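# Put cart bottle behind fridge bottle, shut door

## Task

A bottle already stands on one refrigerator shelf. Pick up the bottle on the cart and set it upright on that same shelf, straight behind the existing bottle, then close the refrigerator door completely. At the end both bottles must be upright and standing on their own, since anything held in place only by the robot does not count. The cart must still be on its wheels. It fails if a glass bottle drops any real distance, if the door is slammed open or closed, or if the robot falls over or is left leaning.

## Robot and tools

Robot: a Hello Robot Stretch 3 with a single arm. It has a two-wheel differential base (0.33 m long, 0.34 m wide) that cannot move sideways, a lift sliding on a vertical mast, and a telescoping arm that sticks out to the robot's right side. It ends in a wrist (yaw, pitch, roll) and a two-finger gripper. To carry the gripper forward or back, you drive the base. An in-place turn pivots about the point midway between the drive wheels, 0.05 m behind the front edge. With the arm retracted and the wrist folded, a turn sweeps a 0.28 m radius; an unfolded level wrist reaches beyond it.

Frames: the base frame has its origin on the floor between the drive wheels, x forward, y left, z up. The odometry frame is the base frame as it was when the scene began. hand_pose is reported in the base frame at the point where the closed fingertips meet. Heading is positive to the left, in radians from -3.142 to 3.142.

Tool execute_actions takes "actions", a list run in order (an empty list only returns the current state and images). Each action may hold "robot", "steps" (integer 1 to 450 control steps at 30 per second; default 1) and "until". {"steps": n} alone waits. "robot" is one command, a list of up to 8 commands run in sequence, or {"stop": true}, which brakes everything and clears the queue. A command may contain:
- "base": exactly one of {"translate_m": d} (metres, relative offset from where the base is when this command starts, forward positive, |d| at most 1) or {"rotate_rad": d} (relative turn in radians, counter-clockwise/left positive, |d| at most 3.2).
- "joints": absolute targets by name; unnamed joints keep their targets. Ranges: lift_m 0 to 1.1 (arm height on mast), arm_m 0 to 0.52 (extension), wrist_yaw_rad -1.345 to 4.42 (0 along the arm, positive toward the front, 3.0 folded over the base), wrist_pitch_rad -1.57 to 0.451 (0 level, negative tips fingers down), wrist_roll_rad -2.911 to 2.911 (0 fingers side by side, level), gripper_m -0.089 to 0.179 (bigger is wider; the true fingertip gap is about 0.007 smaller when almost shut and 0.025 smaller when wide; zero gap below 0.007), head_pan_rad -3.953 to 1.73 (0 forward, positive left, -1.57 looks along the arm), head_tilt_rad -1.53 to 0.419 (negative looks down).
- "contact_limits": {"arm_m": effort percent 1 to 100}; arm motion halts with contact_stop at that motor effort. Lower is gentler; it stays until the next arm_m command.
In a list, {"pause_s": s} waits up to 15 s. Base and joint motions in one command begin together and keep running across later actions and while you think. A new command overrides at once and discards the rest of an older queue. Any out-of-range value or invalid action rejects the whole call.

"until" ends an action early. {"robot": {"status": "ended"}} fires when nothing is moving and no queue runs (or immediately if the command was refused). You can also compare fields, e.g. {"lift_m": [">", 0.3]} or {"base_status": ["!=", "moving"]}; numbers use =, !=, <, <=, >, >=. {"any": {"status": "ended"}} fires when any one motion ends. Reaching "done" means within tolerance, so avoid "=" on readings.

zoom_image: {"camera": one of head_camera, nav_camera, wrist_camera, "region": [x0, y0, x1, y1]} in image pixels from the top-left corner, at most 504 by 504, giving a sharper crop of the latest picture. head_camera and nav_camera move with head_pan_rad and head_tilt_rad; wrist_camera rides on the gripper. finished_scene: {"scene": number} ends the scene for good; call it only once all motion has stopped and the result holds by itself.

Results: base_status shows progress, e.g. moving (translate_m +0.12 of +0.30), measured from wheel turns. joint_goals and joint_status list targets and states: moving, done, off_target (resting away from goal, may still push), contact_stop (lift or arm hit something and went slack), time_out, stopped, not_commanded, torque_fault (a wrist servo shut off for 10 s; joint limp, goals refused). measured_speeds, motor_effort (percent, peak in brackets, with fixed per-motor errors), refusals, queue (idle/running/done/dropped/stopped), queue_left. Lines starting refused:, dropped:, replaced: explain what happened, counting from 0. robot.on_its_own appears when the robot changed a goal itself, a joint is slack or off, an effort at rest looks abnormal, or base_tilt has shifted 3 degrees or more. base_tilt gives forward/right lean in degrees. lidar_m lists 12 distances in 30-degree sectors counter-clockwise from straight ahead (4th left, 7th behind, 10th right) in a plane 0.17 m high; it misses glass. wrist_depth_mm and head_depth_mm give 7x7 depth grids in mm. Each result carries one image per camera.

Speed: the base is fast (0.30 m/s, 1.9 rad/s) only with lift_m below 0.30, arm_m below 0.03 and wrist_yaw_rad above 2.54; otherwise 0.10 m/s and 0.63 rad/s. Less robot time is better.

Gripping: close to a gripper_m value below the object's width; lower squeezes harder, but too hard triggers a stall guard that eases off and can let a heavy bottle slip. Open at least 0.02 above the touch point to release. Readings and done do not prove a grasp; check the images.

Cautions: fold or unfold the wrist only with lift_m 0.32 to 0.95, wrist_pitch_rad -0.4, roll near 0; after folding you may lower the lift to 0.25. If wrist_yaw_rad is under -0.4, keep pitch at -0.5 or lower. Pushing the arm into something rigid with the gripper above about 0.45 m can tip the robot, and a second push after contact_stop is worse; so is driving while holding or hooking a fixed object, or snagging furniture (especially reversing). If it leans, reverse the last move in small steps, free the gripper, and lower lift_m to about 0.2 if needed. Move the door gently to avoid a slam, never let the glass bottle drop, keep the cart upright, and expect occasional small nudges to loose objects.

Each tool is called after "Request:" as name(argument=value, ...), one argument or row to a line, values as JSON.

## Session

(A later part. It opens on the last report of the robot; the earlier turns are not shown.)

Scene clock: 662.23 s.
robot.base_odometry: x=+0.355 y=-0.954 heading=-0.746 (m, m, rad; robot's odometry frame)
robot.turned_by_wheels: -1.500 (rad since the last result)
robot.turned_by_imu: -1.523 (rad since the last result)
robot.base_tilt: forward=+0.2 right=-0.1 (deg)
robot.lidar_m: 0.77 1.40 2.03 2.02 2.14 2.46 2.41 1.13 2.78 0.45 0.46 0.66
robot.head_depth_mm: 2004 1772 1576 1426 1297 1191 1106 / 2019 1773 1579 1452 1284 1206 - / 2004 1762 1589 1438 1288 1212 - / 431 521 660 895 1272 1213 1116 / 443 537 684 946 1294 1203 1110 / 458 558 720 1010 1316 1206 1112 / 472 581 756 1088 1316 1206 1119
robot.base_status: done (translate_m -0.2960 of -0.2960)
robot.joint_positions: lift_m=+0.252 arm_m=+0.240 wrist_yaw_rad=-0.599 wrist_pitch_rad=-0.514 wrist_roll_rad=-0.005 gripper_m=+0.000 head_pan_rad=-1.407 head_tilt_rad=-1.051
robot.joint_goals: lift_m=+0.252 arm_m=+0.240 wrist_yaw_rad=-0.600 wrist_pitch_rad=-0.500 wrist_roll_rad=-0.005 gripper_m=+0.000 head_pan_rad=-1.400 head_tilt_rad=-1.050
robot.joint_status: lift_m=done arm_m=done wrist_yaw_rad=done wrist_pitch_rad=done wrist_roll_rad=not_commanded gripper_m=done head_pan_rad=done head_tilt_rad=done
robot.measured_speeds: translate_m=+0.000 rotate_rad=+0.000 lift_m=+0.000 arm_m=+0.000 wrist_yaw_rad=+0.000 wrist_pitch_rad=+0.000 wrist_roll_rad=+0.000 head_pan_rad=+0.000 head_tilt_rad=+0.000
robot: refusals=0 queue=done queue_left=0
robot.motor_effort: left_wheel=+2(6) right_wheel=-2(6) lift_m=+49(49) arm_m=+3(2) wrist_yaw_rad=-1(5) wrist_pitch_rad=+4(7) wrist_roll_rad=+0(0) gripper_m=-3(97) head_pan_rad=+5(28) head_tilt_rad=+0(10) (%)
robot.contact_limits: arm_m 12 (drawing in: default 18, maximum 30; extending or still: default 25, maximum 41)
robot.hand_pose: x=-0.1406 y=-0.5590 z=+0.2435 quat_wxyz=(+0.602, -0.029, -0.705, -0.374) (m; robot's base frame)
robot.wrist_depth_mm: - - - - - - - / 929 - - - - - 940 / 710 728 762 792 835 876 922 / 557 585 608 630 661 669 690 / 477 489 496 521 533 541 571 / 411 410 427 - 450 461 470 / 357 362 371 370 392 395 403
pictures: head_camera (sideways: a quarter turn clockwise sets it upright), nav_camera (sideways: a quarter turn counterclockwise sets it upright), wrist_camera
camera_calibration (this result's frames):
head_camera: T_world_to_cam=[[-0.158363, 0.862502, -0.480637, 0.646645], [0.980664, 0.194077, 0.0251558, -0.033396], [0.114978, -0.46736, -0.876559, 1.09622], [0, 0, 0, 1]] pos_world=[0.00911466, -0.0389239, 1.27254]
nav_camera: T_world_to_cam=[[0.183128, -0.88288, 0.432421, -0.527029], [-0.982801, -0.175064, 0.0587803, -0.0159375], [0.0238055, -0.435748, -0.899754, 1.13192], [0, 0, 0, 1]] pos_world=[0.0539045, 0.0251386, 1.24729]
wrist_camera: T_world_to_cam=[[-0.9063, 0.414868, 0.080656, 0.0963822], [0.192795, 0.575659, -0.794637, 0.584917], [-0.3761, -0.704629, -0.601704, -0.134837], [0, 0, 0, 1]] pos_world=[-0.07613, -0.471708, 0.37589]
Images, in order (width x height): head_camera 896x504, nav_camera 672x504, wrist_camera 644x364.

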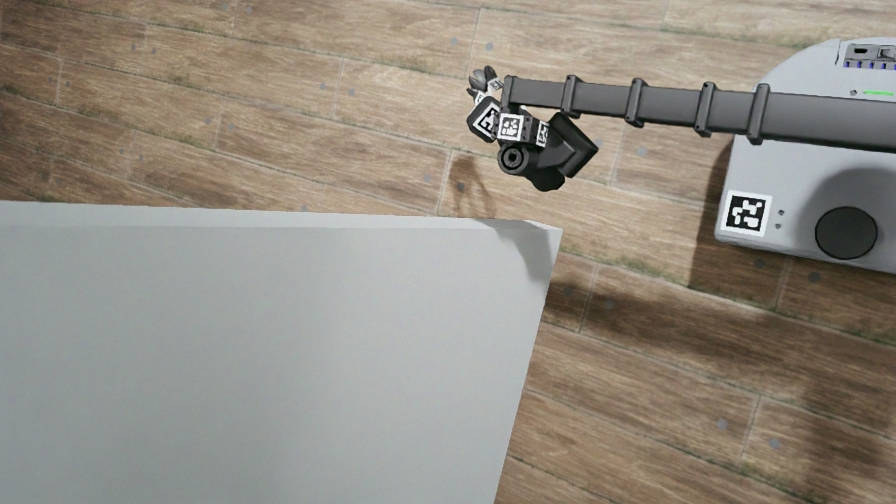

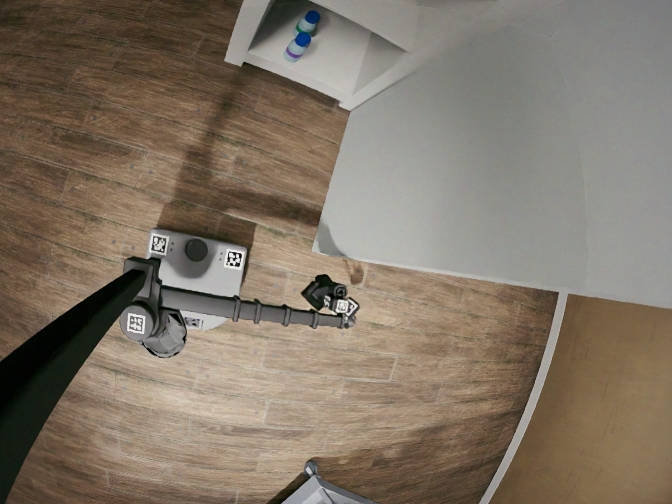

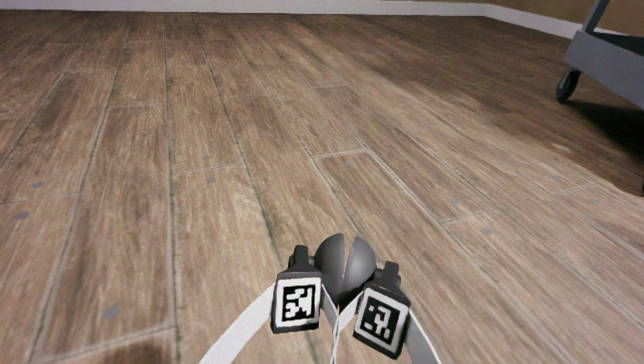

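Request:
execute_actions(
  actions=[
    {"robot": {"joints": {"arm_m": 0.405, "wrist_yaw_rad": 0.3}, "contact_limits": {"arm_m": 12}}, "steps": 60, "until": {"robot": {"wrist_yaw_rad": [">", -0.35]}}},
    {"robot": {"joints": {"wrist_pitch_rad": -0.2}}, "steps": 90, "until": {"robot": {"arm_m": [">", 0.35]}}},
    {"robot": {"joints": {"wrist_yaw_rad": 1.25}}, "steps": 120, "until": {"robot": {"status": "ended"}}},
  ],
)

Scene clock: 699.07 s.
robot.base_odometry: x=+0.355 y=-0.954 heading=-0.746 (m, m, rad; robot's odometry frame)
robot.turned_by_wheels: +0.000 (rad since the last result)
robot.turned_by_imu: +0.001 (rad since the last result)
robot.base_tilt: forward=+0.2 right=+0.0 (deg)
robot.lidar_m: 0.77 1.40 2.02 2.02 2.14 2.46 2.40 1.12 2.80 0.45 0.46 0.66
robot.head_depth_mm: 2002 1771 1575 1422 1301 1193 1103 / 2013 1785 1580 1399 1300 1198 - / 1993 1746 1594 1410 1303 1209 - / 430 522 660 896 1280 1216 1115 / 443 537 684 944 1295 1200 1116 / 457 557 719 1013 1314 1211 1114 / 472 582 757 1089 1322 1212 1120
robot.base_status: done (translate_m -0.2960 of -0.2960)
robot.joint_positions: lift_m=+0.252 arm_m=+0.405 wrist_yaw_rad=+1.248 wrist_pitch_rad=-0.223 wrist_roll_rad=-0.005 gripper_m=+0.000 head_pan_rad=-1.407 head_tilt_rad=-1.051
robot.joint_goals: lift_m=+0.252 arm_m=+0.405 wrist_yaw_rad=+1.250 wrist_pitch_rad=-0.200 wrist_roll_rad=-0.005 gripper_m=+0.000 head_pan_rad=-1.400 head_tilt_rad=-1.050
robot.joint_status: lift_m=done arm_m=done wrist_yaw_rad=done wrist_pitch_rad=done wrist_roll_rad=not_commanded gripper_m=done head_pan_rad=done head_tilt_rad=done
robot.measured_speeds: translate_m=+0.000 rotate_rad=+0.000 lift_m=+0.000 arm_m=+0.000 wrist_yaw_rad=+0.000 wrist_pitch_rad=+0.000 wrist_roll_rad=+0.000 head_pan_rad=+0.000 head_tilt_rad=+0.000
robot: refusals=0 queue=done queue_left=0
robot.motor_effort: left_wheel=+2(2) right_wheel=-2(2) lift_m=+49(49) arm_m=+4(3) wrist_yaw_rad=+1(3) wrist_pitch_rad=+7(7) wrist_roll_rad=+0(0) gripper_m=-2(2) head_pan_rad=+4(5) head_tilt_rad=+1(0) (%)
robot.contact_limits: arm_m 12 (drawing in: default 18, maximum 30; extending or still: default 25, maximum 41)
robot.hand_pose: x=+0.2105 y=-0.6274 z=+0.3104 quat_wxyz=(+0.618, +0.473, -0.522, +0.348) (m; robot's base frame)
robot.wrist_depth_mm: 127 186 527 - - - - / 130 191 782 - - - - / 131 196 839 - - - - / 134 200 909 - - - - / 136 206 685 845 883 950 - / 139 211 565 - 663 697 727 / 142 216 472 490 539 547 590
pictures: head_camera (sideways: a quarter turn clockwise sets it upright), nav_camera (sideways: a quarter turn counterclockwise sets it upright), wrist_camera
camera_calibration (this result's frames):
head_camera: T_world_to_cam=[[-0.158363, 0.862502, -0.480637, 0.646645], [0.980664, 0.194077, 0.0251558, -0.033396], [0.114978, -0.46736, -0.876559, 1.09622], [0, 0, 0, 1]] pos_world=[0.00911465, -0.0389239, 1.27254]
nav_camera: T_world_to_cam=[[0.183128, -0.88288, 0.432421, -0.527029], [-0.982801, -0.175064, 0.0587803, -0.0159375], [0.0238054, -0.435748, -0.899754, 1.13192], [0, 0, 0, 1]] pos_world=[0.0539045, 0.0251386, 1.24729]
wrist_camera: T_world_to_cam=[[-0.180988, -0.975432, 0.125604, -0.601295], [-0.366603, -0.0515964, -0.928946, 0.375656], [0.912604, -0.214175, -0.348258, -0.0529682], [0, 0, 0, 1]] pos_world=[0.0772283, -0.578484, 0.406043]
Images, in order (width x height): head_camera 896x504, nav_camera 672x504, wrist_camera 644x364.

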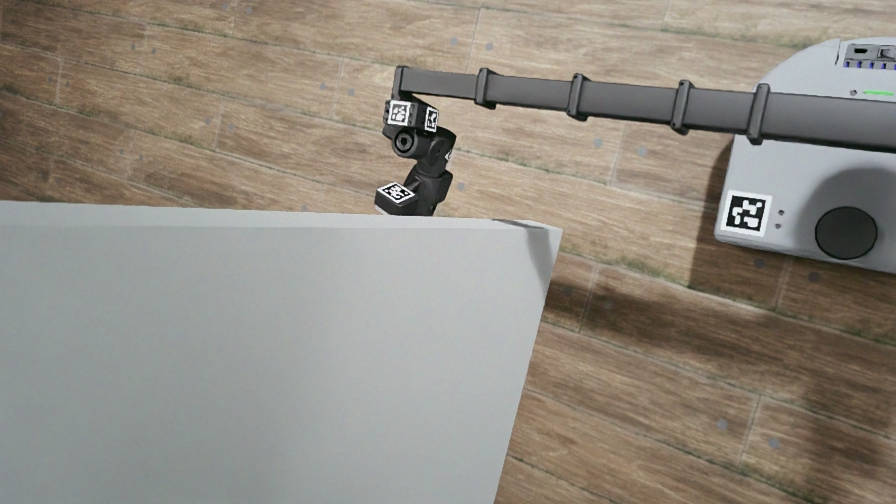

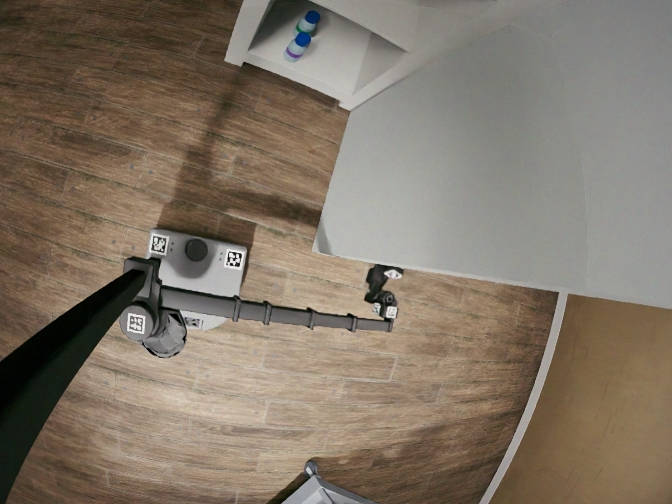

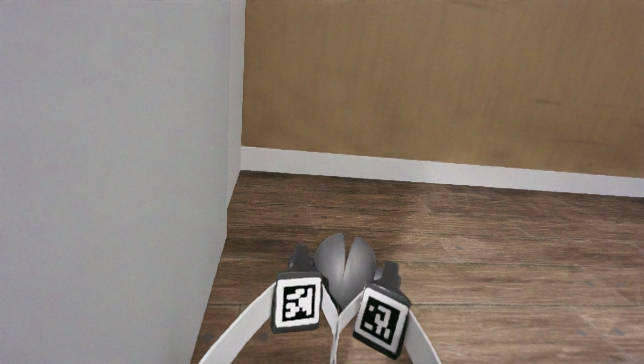

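Request:
execute_actions(
  actions=[
    {"robot": [{"joints": {"arm_m": 0.375, "head_pan_rad": -0.7, "head_tilt_rad": -1.0}, "contact_limits": {"arm_m": 15}}, {"joints": {"arm_m": 0.22}, "contact_limits": {"arm_m": 15}}], "steps": 150, "until": {"robot": {"status": "ended"}}},
  ],
)

Scene clock: 716.60 s.
robot.base_odometry: x=+0.355 y=-0.954 heading=-0.746 (m, m, rad; robot's odometry frame)
robot.turned_by_wheels: +0.000 (rad since the last result)
robot.turned_by_imu: +0.002 (rad since the last result)
robot.base_tilt: forward=+0.1 right=+0.0 (deg)
robot.lidar_m: 0.76 1.39 2.03 2.02 2.14 2.46 2.40 1.13 2.79 2.73 0.28 0.46
robot.head_depth_mm: 298 314 350 434 1302 1188 1120 / 353 391 439 502 649 1187 1117 / 453 518 606 732 925 1175 - / 631 765 981 1358 1331 1207 1121 / 837 1005 1302 1414 1339 1216 1112 / 963 1105 1461 1385 1339 1221 1117 / 1148 1131 1270 1329 1343 1221 1120
robot.base_status: done (translate_m -0.2960 of -0.2960)
robot.joint_positions: lift_m=+0.252 arm_m=+0.220 wrist_yaw_rad=+1.249 wrist_pitch_rad=-0.221 wrist_roll_rad=-0.005 gripper_m=+0.000 head_pan_rad=-0.707 head_tilt_rad=-1.001
robot.joint_goals: lift_m=+0.252 arm_m=+0.220 wrist_yaw_rad=+1.250 wrist_pitch_rad=-0.200 wrist_roll_rad=-0.005 gripper_m=+0.000 head_pan_rad=-0.700 head_tilt_rad=-1.000
robot.joint_status: lift_m=done arm_m=done wrist_yaw_rad=done wrist_pitch_rad=done wrist_roll_rad=not_commanded gripper_m=done head_pan_rad=done head_tilt_rad=done
robot.measured_speeds: translate_m=+0.000 rotate_rad=+0.000 lift_m=+0.000 arm_m=+0.000 wrist_yaw_rad=+0.000 wrist_pitch_rad=+0.000 wrist_roll_rad=+0.000 head_pan_rad=+0.000 head_tilt_rad=+0.000
robot: refusals=0 queue=done queue_left=0
robot.motor_effort: left_wheel=+1(2) right_wheel=-1(3) lift_m=+49(49) arm_m=-4(7) wrist_yaw_rad=+1(12) wrist_pitch_rad=+6(7) wrist_roll_rad=+0(0) gripper_m=-2(3) head_pan_rad=+5(56) head_tilt_rad=+1(9) (%)
robot.contact_limits: arm_m 15 (drawing in: default 18, maximum 30; extending or still: default 25, maximum 41)
robot.hand_pose: x=+0.2107 y=-0.4429 z=+0.3107 quat_wxyz=(+0.618, +0.473, -0.522, +0.349) (m; robot's base frame)
robot.wrist_depth_mm: 103 127 197 432 - - - / 105 132 208 499 - - - / 108 137 222 575 - - - / 111 143 236 - - - - / 115 148 251 721 874 958 - / 119 155 264 - 680 691 749 / 123 162 264 491 540 555 574
pictures: head_camera (sideways: a quarter turn clockwise sets it upright), nav_camera (sideways: a quarter turn counterclockwise sets it upright), wrist_camera
camera_calibration (this result's frames):
head_camera: T_world_to_cam=[[-0.657781, 0.541703, -0.523337, 0.705314], [0.624288, 0.780839, 0.0235764, -0.0291674], [0.421413, -0.311205, -0.851799, 1.06217], [0, 0, 0, 1]] pos_world=[0.0345392, -0.0287441, 1.27456]
nav_camera: T_world_to_cam=[[0.691638, -0.54287, 0.476372, -0.58738], [-0.6413, -0.764994, 0.059314, -0.0187194], [0.332222, -0.346521, -0.877241, 1.10079], [0, 0, 0, 1]] pos_world=[0.0285436, 0.0482554, 1.24658]
wrist_camera: T_world_to_cam=[[-0.180047, -0.975581, 0.125798, -0.421665], [-0.36531, -0.0524249, -0.929409, 0.385073], [0.913308, -0.213292, -0.34695, -0.0136743], [0, 0, 0, 1]] pos_world=[0.0772404, -0.394097, 0.406191]
Images, in order (width x height): head_camera 896x504, nav_camera 672x504, wrist_camera 644x364.

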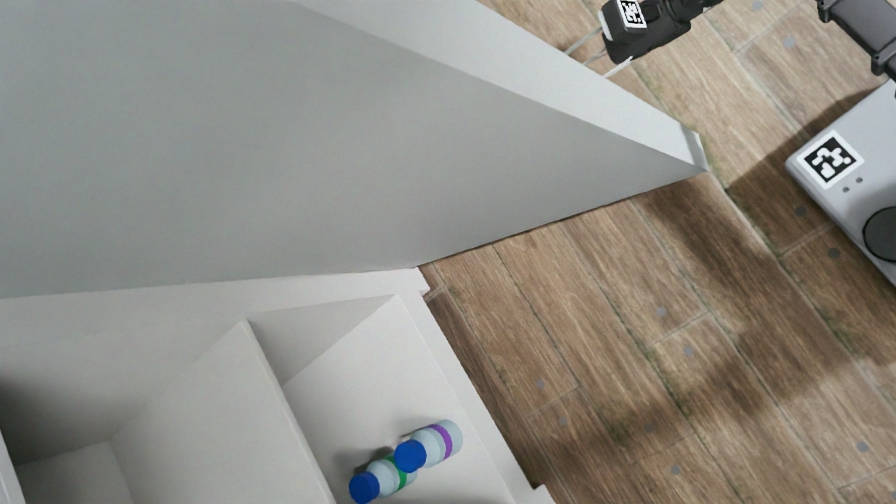

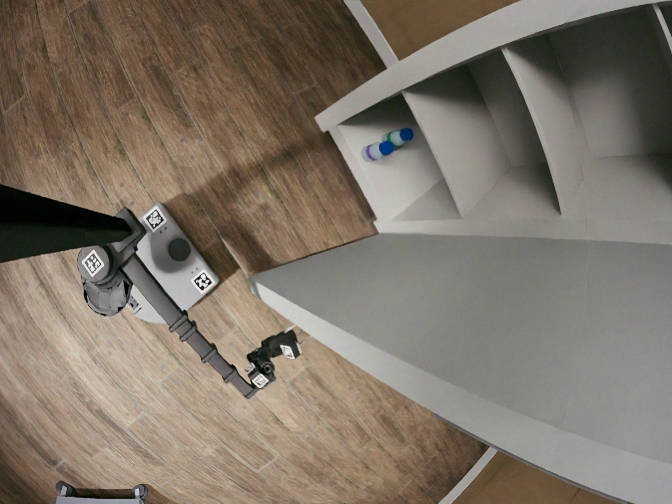

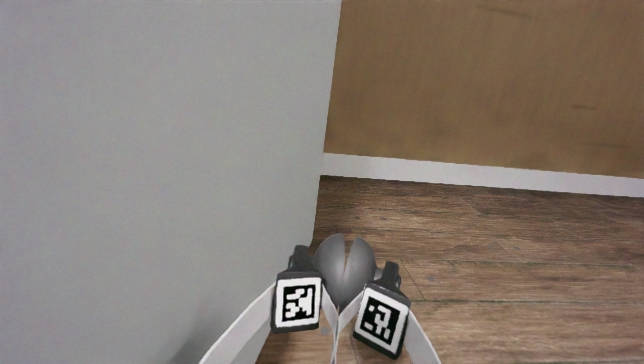

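The door is moving on its own now; both bottles look aligned. Checking again.

Request:
execute_actions(
  actions=[],
)

Scene clock: 719.63 s.
robot.base_odometry: x=+0.355 y=-0.954 heading=-0.746 (m, m, rad; robot's odometry frame)
robot.turned_by_wheels: +0.000 (rad since the last result)
robot.turned_by_imu: +0.001 (rad since the last result)
robot.base_tilt: forward=+0.2 right=-0.1 (deg)
robot.lidar_m: 0.48 1.40 2.02 2.01 2.14 2.47 2.40 1.13 2.79 2.73 1.76 0.57
robot.head_depth_mm: 1975 1882 1643 1463 1337 1188 1119 / 1823 1880 1655 1471 1325 1207 1115 / 1681 1857 1670 1477 1328 1207 - / 817 967 1189 1435 1330 1212 1123 / 694 801 945 1154 1315 1216 1115 / 612 694 800 946 1161 1215 1116 / 551 614 696 802 960 1223 1122
robot.base_status: done (translate_m -0.2960 of -0.2960)
robot.joint_positions: lift_m=+0.252 arm_m=+0.220 wrist_yaw_rad=+1.249 wrist_pitch_rad=-0.221 wrist_roll_rad=-0.005 gripper_m=+0.000 head_pan_rad=-0.707 head_tilt_rad=-1.001
robot.joint_goals: lift_m=+0.252 arm_m=+0.220 wrist_yaw_rad=+1.250 wrist_pitch_rad=-0.200 wrist_roll_rad=-0.005 gripper_m=+0.000 head_pan_rad=-0.700 head_tilt_rad=-1.000
robot.joint_status: lift_m=done arm_m=done wrist_yaw_rad=done wrist_pitch_rad=done wrist_roll_rad=not_commanded gripper_m=done head_pan_rad=done head_tilt_rad=done
robot.measured_speeds: translate_m=+0.000 rotate_rad=+0.000 lift_m=+0.000 arm_m=+0.000 wrist_yaw_rad=+0.000 wrist_pitch_rad=+0.000 wrist_roll_rad=+0.000 head_pan_rad=+0.000 head_tilt_rad=+0.000
robot: refusals=0 queue=done queue_left=0
robot.motor_effort: left_wheel=+2(2) right_wheel=-2(2) lift_m=+49(49) arm_m=-3(4) wrist_yaw_rad=+0(1) wrist_pitch_rad=+6(6) wrist_roll_rad=+0(0) gripper_m=-3(3) head_pan_rad=+4(5) head_tilt_rad=+0(1) (%)
robot.contact_limits: arm_m 15 (drawing in: default 18, maximum 30; extending or still: default 25, maximum 41)
robot.hand_pose: x=+0.2107 y=-0.4429 z=+0.3107 quat_wxyz=(+0.618, +0.473, -0.522, +0.349) (m; robot's base frame)
robot.wrist_depth_mm: 374 414 462 525 - - - / 389 426 482 558 - - - / 412 448 510 - - - - / 433 476 544 - - - - / 451 502 580 803 883 957 - / 480 542 602 - 661 702 763 / 453 473 483 495 540 550 591
pictures: head_camera (sideways: a quarter turn clockwise sets it upright), nav_camera (sideways: a quarter turn counterclockwise sets it upright), wrist_camera
camera_calibration (this result's frames):
head_camera: T_world_to_cam=[[-0.657781, 0.541703, -0.523337, 0.705315], [0.624288, 0.780839, 0.0235764, -0.0291674], [0.421413, -0.311205, -0.851799, 1.06217], [0, 0, 0, 1]] pos_world=[0.0345392, -0.0287442, 1.27456]
nav_camera: T_world_to_cam=[[0.691637, -0.54287, 0.476372, -0.58738], [-0.641301, -0.764994, 0.059314, -0.0187194], [0.332222, -0.346521, -0.877241, 1.10079], [0, 0, 0, 1]] pos_world=[0.0285437, 0.0482554, 1.24658]
wrist_camera: T_world_to_cam=[[-0.180047, -0.975581, 0.125798, -0.421663], [-0.36531, -0.0524249, -0.929409, 0.385073], [0.913308, -0.213292, -0.34695, -0.013674], [0, 0, 0, 1]] pos_world=[0.0772404, -0.394096, 0.406191]
Images, in order (width x height): head_camera 896x504, nav_camera 672x504, wrist_camera 644x364.

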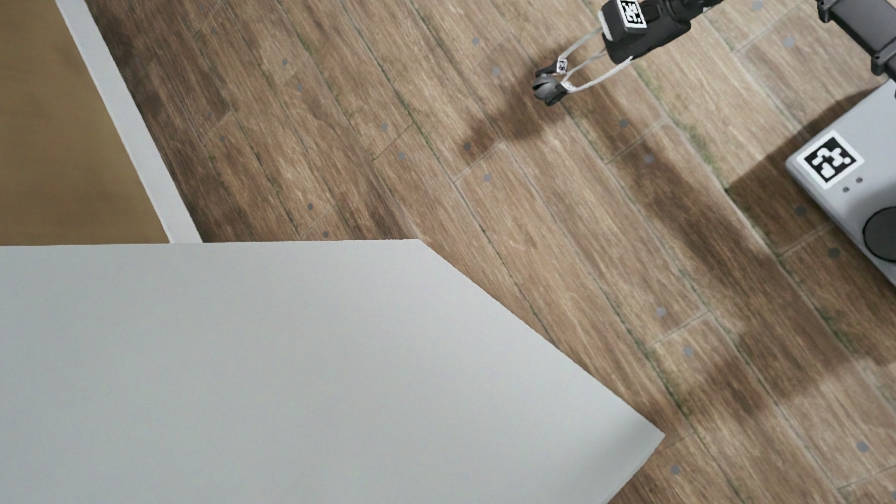

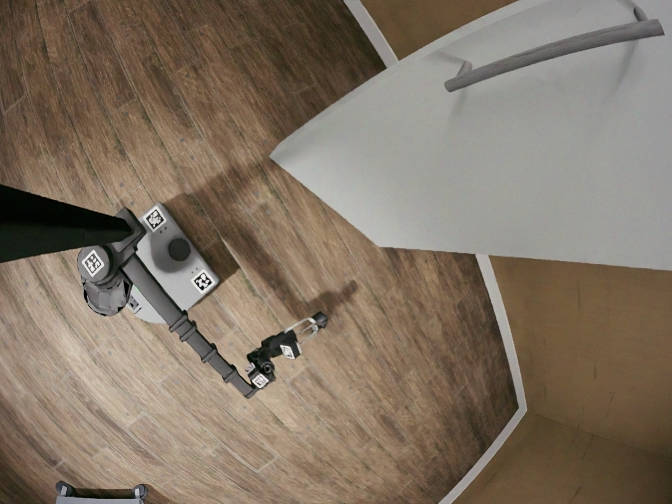

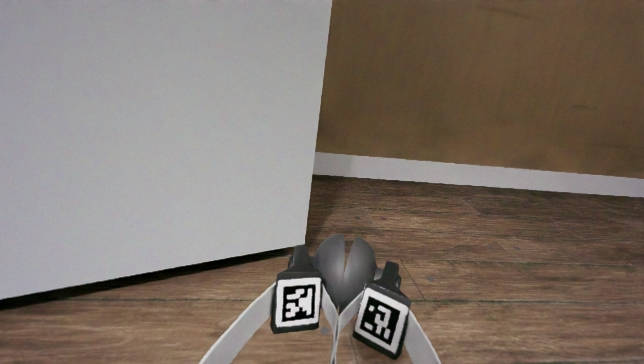

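The door keeps closing gently; checking once more.

Request:
execute_actions(
  actions=[],
)

Scene clock: 722.50 s.
robot.base_odometry: x=+0.355 y=-0.954 heading=-0.746 (m, m, rad; robot's odometry frame)
robot.turned_by_wheels: +0.000 (rad since the last result)
robot.turned_by_imu: +0.001 (rad since the last result)
robot.base_tilt: forward=+0.2 right=-0.2 (deg)
robot.lidar_m: 0.69 1.40 2.02 2.01 2.14 2.46 2.41 1.13 2.79 2.73 1.76 0.71
robot.head_depth_mm: 1988 1880 1648 1468 1342 1187 1118 / 1818 1896 1652 1465 1325 1204 1120 / 1681 1854 1661 1476 1327 1208 - / 1484 993 1238 1433 1331 1212 1123 / 748 877 1057 1336 1335 1212 1112 / 703 813 967 1197 1340 1214 1117 / 661 756 889 1077 1303 1222 1120
robot.base_status: done (translate_m -0.2960 of -0.2960)
robot.joint_positions: lift_m=+0.252 arm_m=+0.220 wrist_yaw_rad=+1.249 wrist_pitch_rad=-0.221 wrist_roll_rad=-0.005 gripper_m=+0.000 head_pan_rad=-0.707 head_tilt_rad=-1.001
robot.joint_goals: lift_m=+0.252 arm_m=+0.220 wrist_yaw_rad=+1.250 wrist_pitch_rad=-0.200 wrist_roll_rad=-0.005 gripper_m=+0.000 head_pan_rad=-0.700 head_tilt_rad=-1.000
robot.joint_status: lift_m=done arm_m=done wrist_yaw_rad=done wrist_pitch_rad=done wrist_roll_rad=not_commanded gripper_m=done head_pan_rad=done head_tilt_rad=done
robot.measured_speeds: translate_m=+0.000 rotate_rad=+0.000 lift_m=+0.000 arm_m=+0.000 wrist_yaw_rad=+0.000 wrist_pitch_rad=+0.000 wrist_roll_rad=+0.000 head_pan_rad=+0.000 head_tilt_rad=+0.000
robot: refusals=0 queue=done queue_left=0
robot.motor_effort: left_wheel=+1(2) right_wheel=-1(1) lift_m=+49(49) arm_m=-4(3) wrist_yaw_rad=+1(1) wrist_pitch_rad=+6(7) wrist_roll_rad=+0(0) gripper_m=-3(3) head_pan_rad=+5(4) head_tilt_rad=+1(0) (%)
robot.contact_limits: arm_m 15 (drawing in: default 18, maximum 30; extending or still: default 25, maximum 41)
robot.hand_pose: x=+0.2107 y=-0.4429 z=+0.3107 quat_wxyz=(+0.618, +0.473, -0.522, +0.349) (m; robot's base frame)
robot.wrist_depth_mm: 482 498 509 538 - - - / 508 525 530 - - - - / 537 548 569 - - - - / 569 573 601 - - - - / 601 621 641 806 872 920 - / 542 565 605 - 675 707 732 / 453 469 490 492 534 561 586
pictures: head_camera (sideways: a quarter turn clockwise sets it upright), nav_camera (sideways: a quarter turn counterclockwise sets it upright), wrist_camera
camera_calibration (this result's frames):
head_camera: T_world_to_cam=[[-0.657781, 0.541703, -0.523337, 0.705314], [0.624288, 0.780839, 0.0235764, -0.0291674], [0.421413, -0.311205, -0.851799, 1.06217], [0, 0, 0, 1]] pos_world=[0.0345392, -0.0287442, 1.27456]
nav_camera: T_world_to_cam=[[0.691637, -0.54287, 0.476372, -0.58738], [-0.641301, -0.764994, 0.059314, -0.0187194], [0.332222, -0.346521, -0.877241, 1.10079], [0, 0, 0, 1]] pos_world=[0.0285437, 0.0482554, 1.24658]
wrist_camera: T_world_to_cam=[[-0.180047, -0.975581, 0.125798, -0.421663], [-0.36531, -0.0524249, -0.929409, 0.385073], [0.913308, -0.213292, -0.34695, -0.013674], [0, 0, 0, 1]] pos_world=[0.0772404, -0.394096, 0.406191]
Images, in order (width x height): head_camera 896x504, nav_camera 672x504, wrist_camera 644x364.

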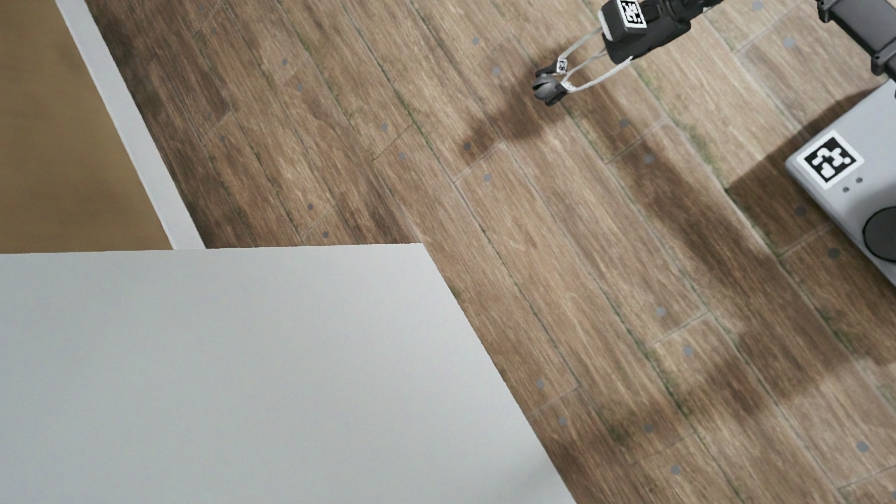

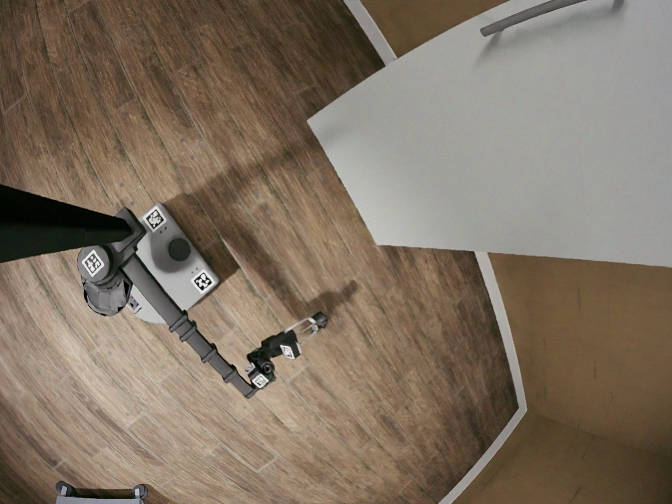

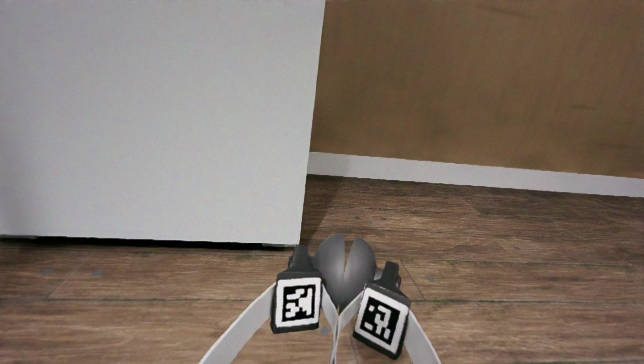

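Request:
zoom_image(
  camera="head_camera",
  region=[380, 220, 664, 504],
)

Request:
execute_actions(
  actions=[],
)

Region (380, 220, 664, 504) of head_camera's 896x504 image, scaled by 1.775, with more detail than that image has.

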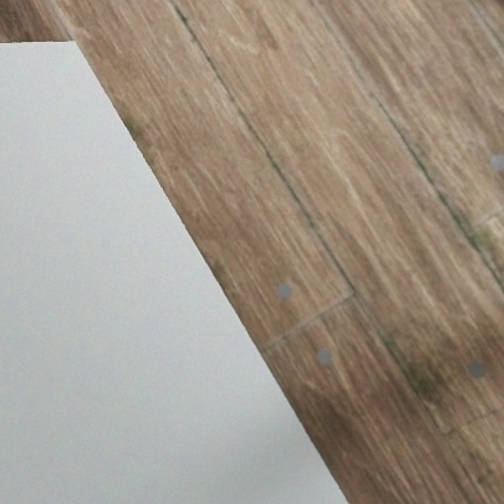

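Scene clock: 733.47 s.
robot.base_odometry: x=+0.355 y=-0.954 heading=-0.746 (m, m, rad; robot's odometry frame)
robot.turned_by_wheels: +0.000 (rad since the last result)
robot.turned_by_imu: +0.001 (rad since the last result)
robot.base_tilt: forward=+0.1 right=+0.1 (deg)
robot.lidar_m: 0.69 1.40 2.02 2.02 2.14 2.47 2.40 1.12 2.79 2.73 1.76 0.71
robot.head_depth_mm: 1983 1891 1650 1466 1340 1190 1117 / 1819 1888 1651 1471 1321 1204 1119 / 1680 1859 1664 1476 1329 1204 - / 1486 997 1242 1432 1332 1209 1125 / 749 876 1056 1337 1329 1213 1112 / 702 814 967 1193 1340 1218 1114 / 662 760 894 1080 1306 1218 1121
robot.base_status: done (translate_m -0.2960 of -0.2960)
robot.joint_positions: lift_m=+0.252 arm_m=+0.220 wrist_yaw_rad=+1.249 wrist_pitch_rad=-0.221 wrist_roll_rad=-0.005 gripper_m=+0.000 head_pan_rad=-0.707 head_tilt_rad=-1.001
robot.joint_goals: lift_m=+0.252 arm_m=+0.220 wrist_yaw_rad=+1.250 wrist_pitch_rad=-0.200 wrist_roll_rad=-0.005 gripper_m=+0.000 head_pan_rad=-0.700 head_tilt_rad=-1.000
robot.joint_status: lift_m=done arm_m=done wrist_yaw_rad=done wrist_pitch_rad=done wrist_roll_rad=not_commanded gripper_m=done head_pan_rad=done head_tilt_rad=done
robot.measured_speeds: translate_m=+0.000 rotate_rad=+0.000 lift_m=+0.000 arm_m=+0.000 wrist_yaw_rad=+0.000 wrist_pitch_rad=+0.000 wrist_roll_rad=+0.000 head_pan_rad=+0.000 head_tilt_rad=+0.000
robot: refusals=0 queue=done queue_left=0
robot.motor_effort: left_wheel=+1(2) right_wheel=-2(2) lift_m=+49(49) arm_m=-3(3) wrist_yaw_rad=+1(1) wrist_pitch_rad=+7(6) wrist_roll_rad=+1(1) gripper_m=-3(3) head_pan_rad=+4(4) head_tilt_rad=+0(1) (%)
robot.contact_limits: arm_m 15 (drawing in: default 18, maximum 30; extending or still: default 25, maximum 41)
robot.hand_pose: x=+0.2107 y=-0.4429 z=+0.3107 quat_wxyz=(+0.618, +0.473, -0.522, +0.349) (m; robot's base frame)
robot.wrist_depth_mm: 484 497 513 535 - - - / 504 522 540 - - - - / 537 551 569 - - - - / 556 580 613 - - - - / 598 626 639 804 878 957 - / 546 565 603 - 665 702 728 / 450 468 481 499 550 555 582
pictures: head_camera (sideways: a quarter turn clockwise sets it upright), nav_camera (sideways: a quarter turn counterclockwise sets it upright), wrist_camera
camera_calibration (this result's frames):
head_camera: T_world_to_cam=[[-0.657781, 0.541703, -0.523337, 0.705314], [0.624288, 0.780839, 0.0235764, -0.0291674], [0.421413, -0.311205, -0.851799, 1.06217], [0, 0, 0, 1]] pos_world=[0.0345392, -0.0287441, 1.27456]
nav_camera: T_world_to_cam=[[0.691638, -0.54287, 0.476372, -0.58738], [-0.6413, -0.764994, 0.059314, -0.0187194], [0.332222, -0.346521, -0.877241, 1.10079], [0, 0, 0, 1]] pos_world=[0.0285436, 0.0482554, 1.24658]
wrist_camera: T_world_to_cam=[[-0.180047, -0.975581, 0.125798, -0.421663], [-0.36531, -0.052425, -0.929409, 0.385073], [0.913308, -0.213292, -0.34695, -0.0136739], [0, 0, 0, 1]] pos_world=[0.0772404, -0.394095, 0.406191]
Images, in order (width x height): head_camera 896x504, nav_camera 672x504, wrist_camera 644x364.

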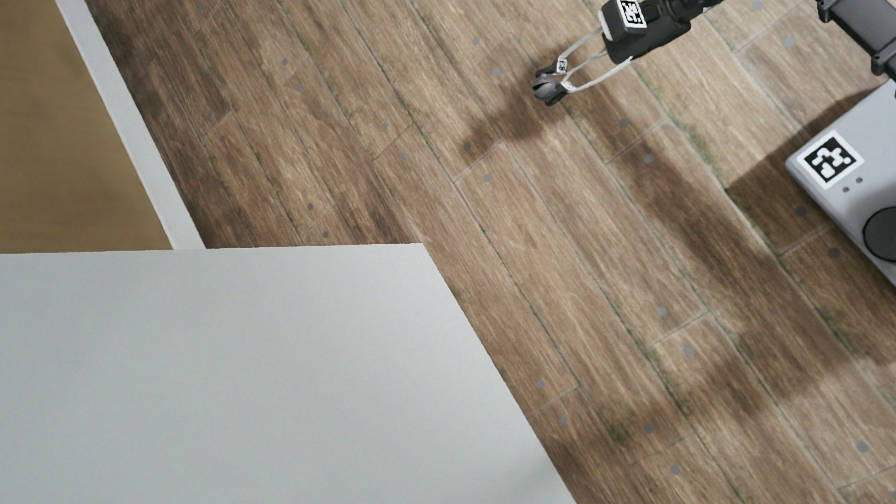

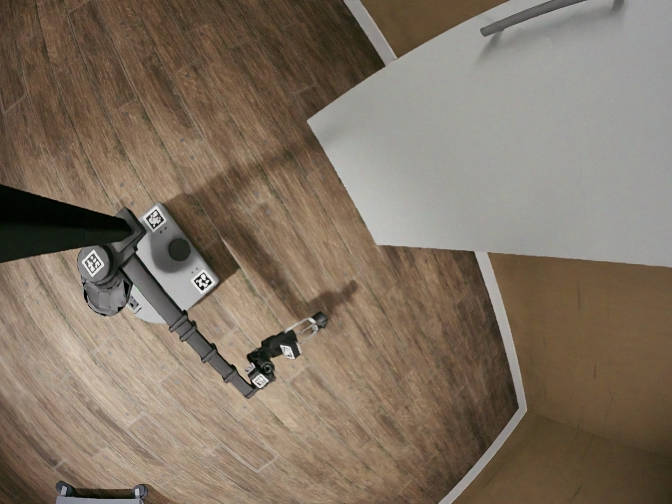

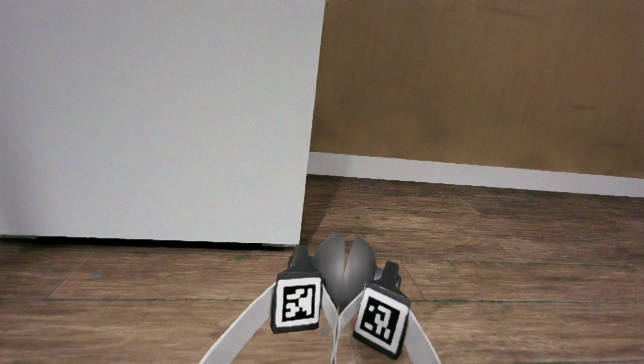

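Request:
finished_scene(
  scene=2,
)

The scene is finished: the task was done.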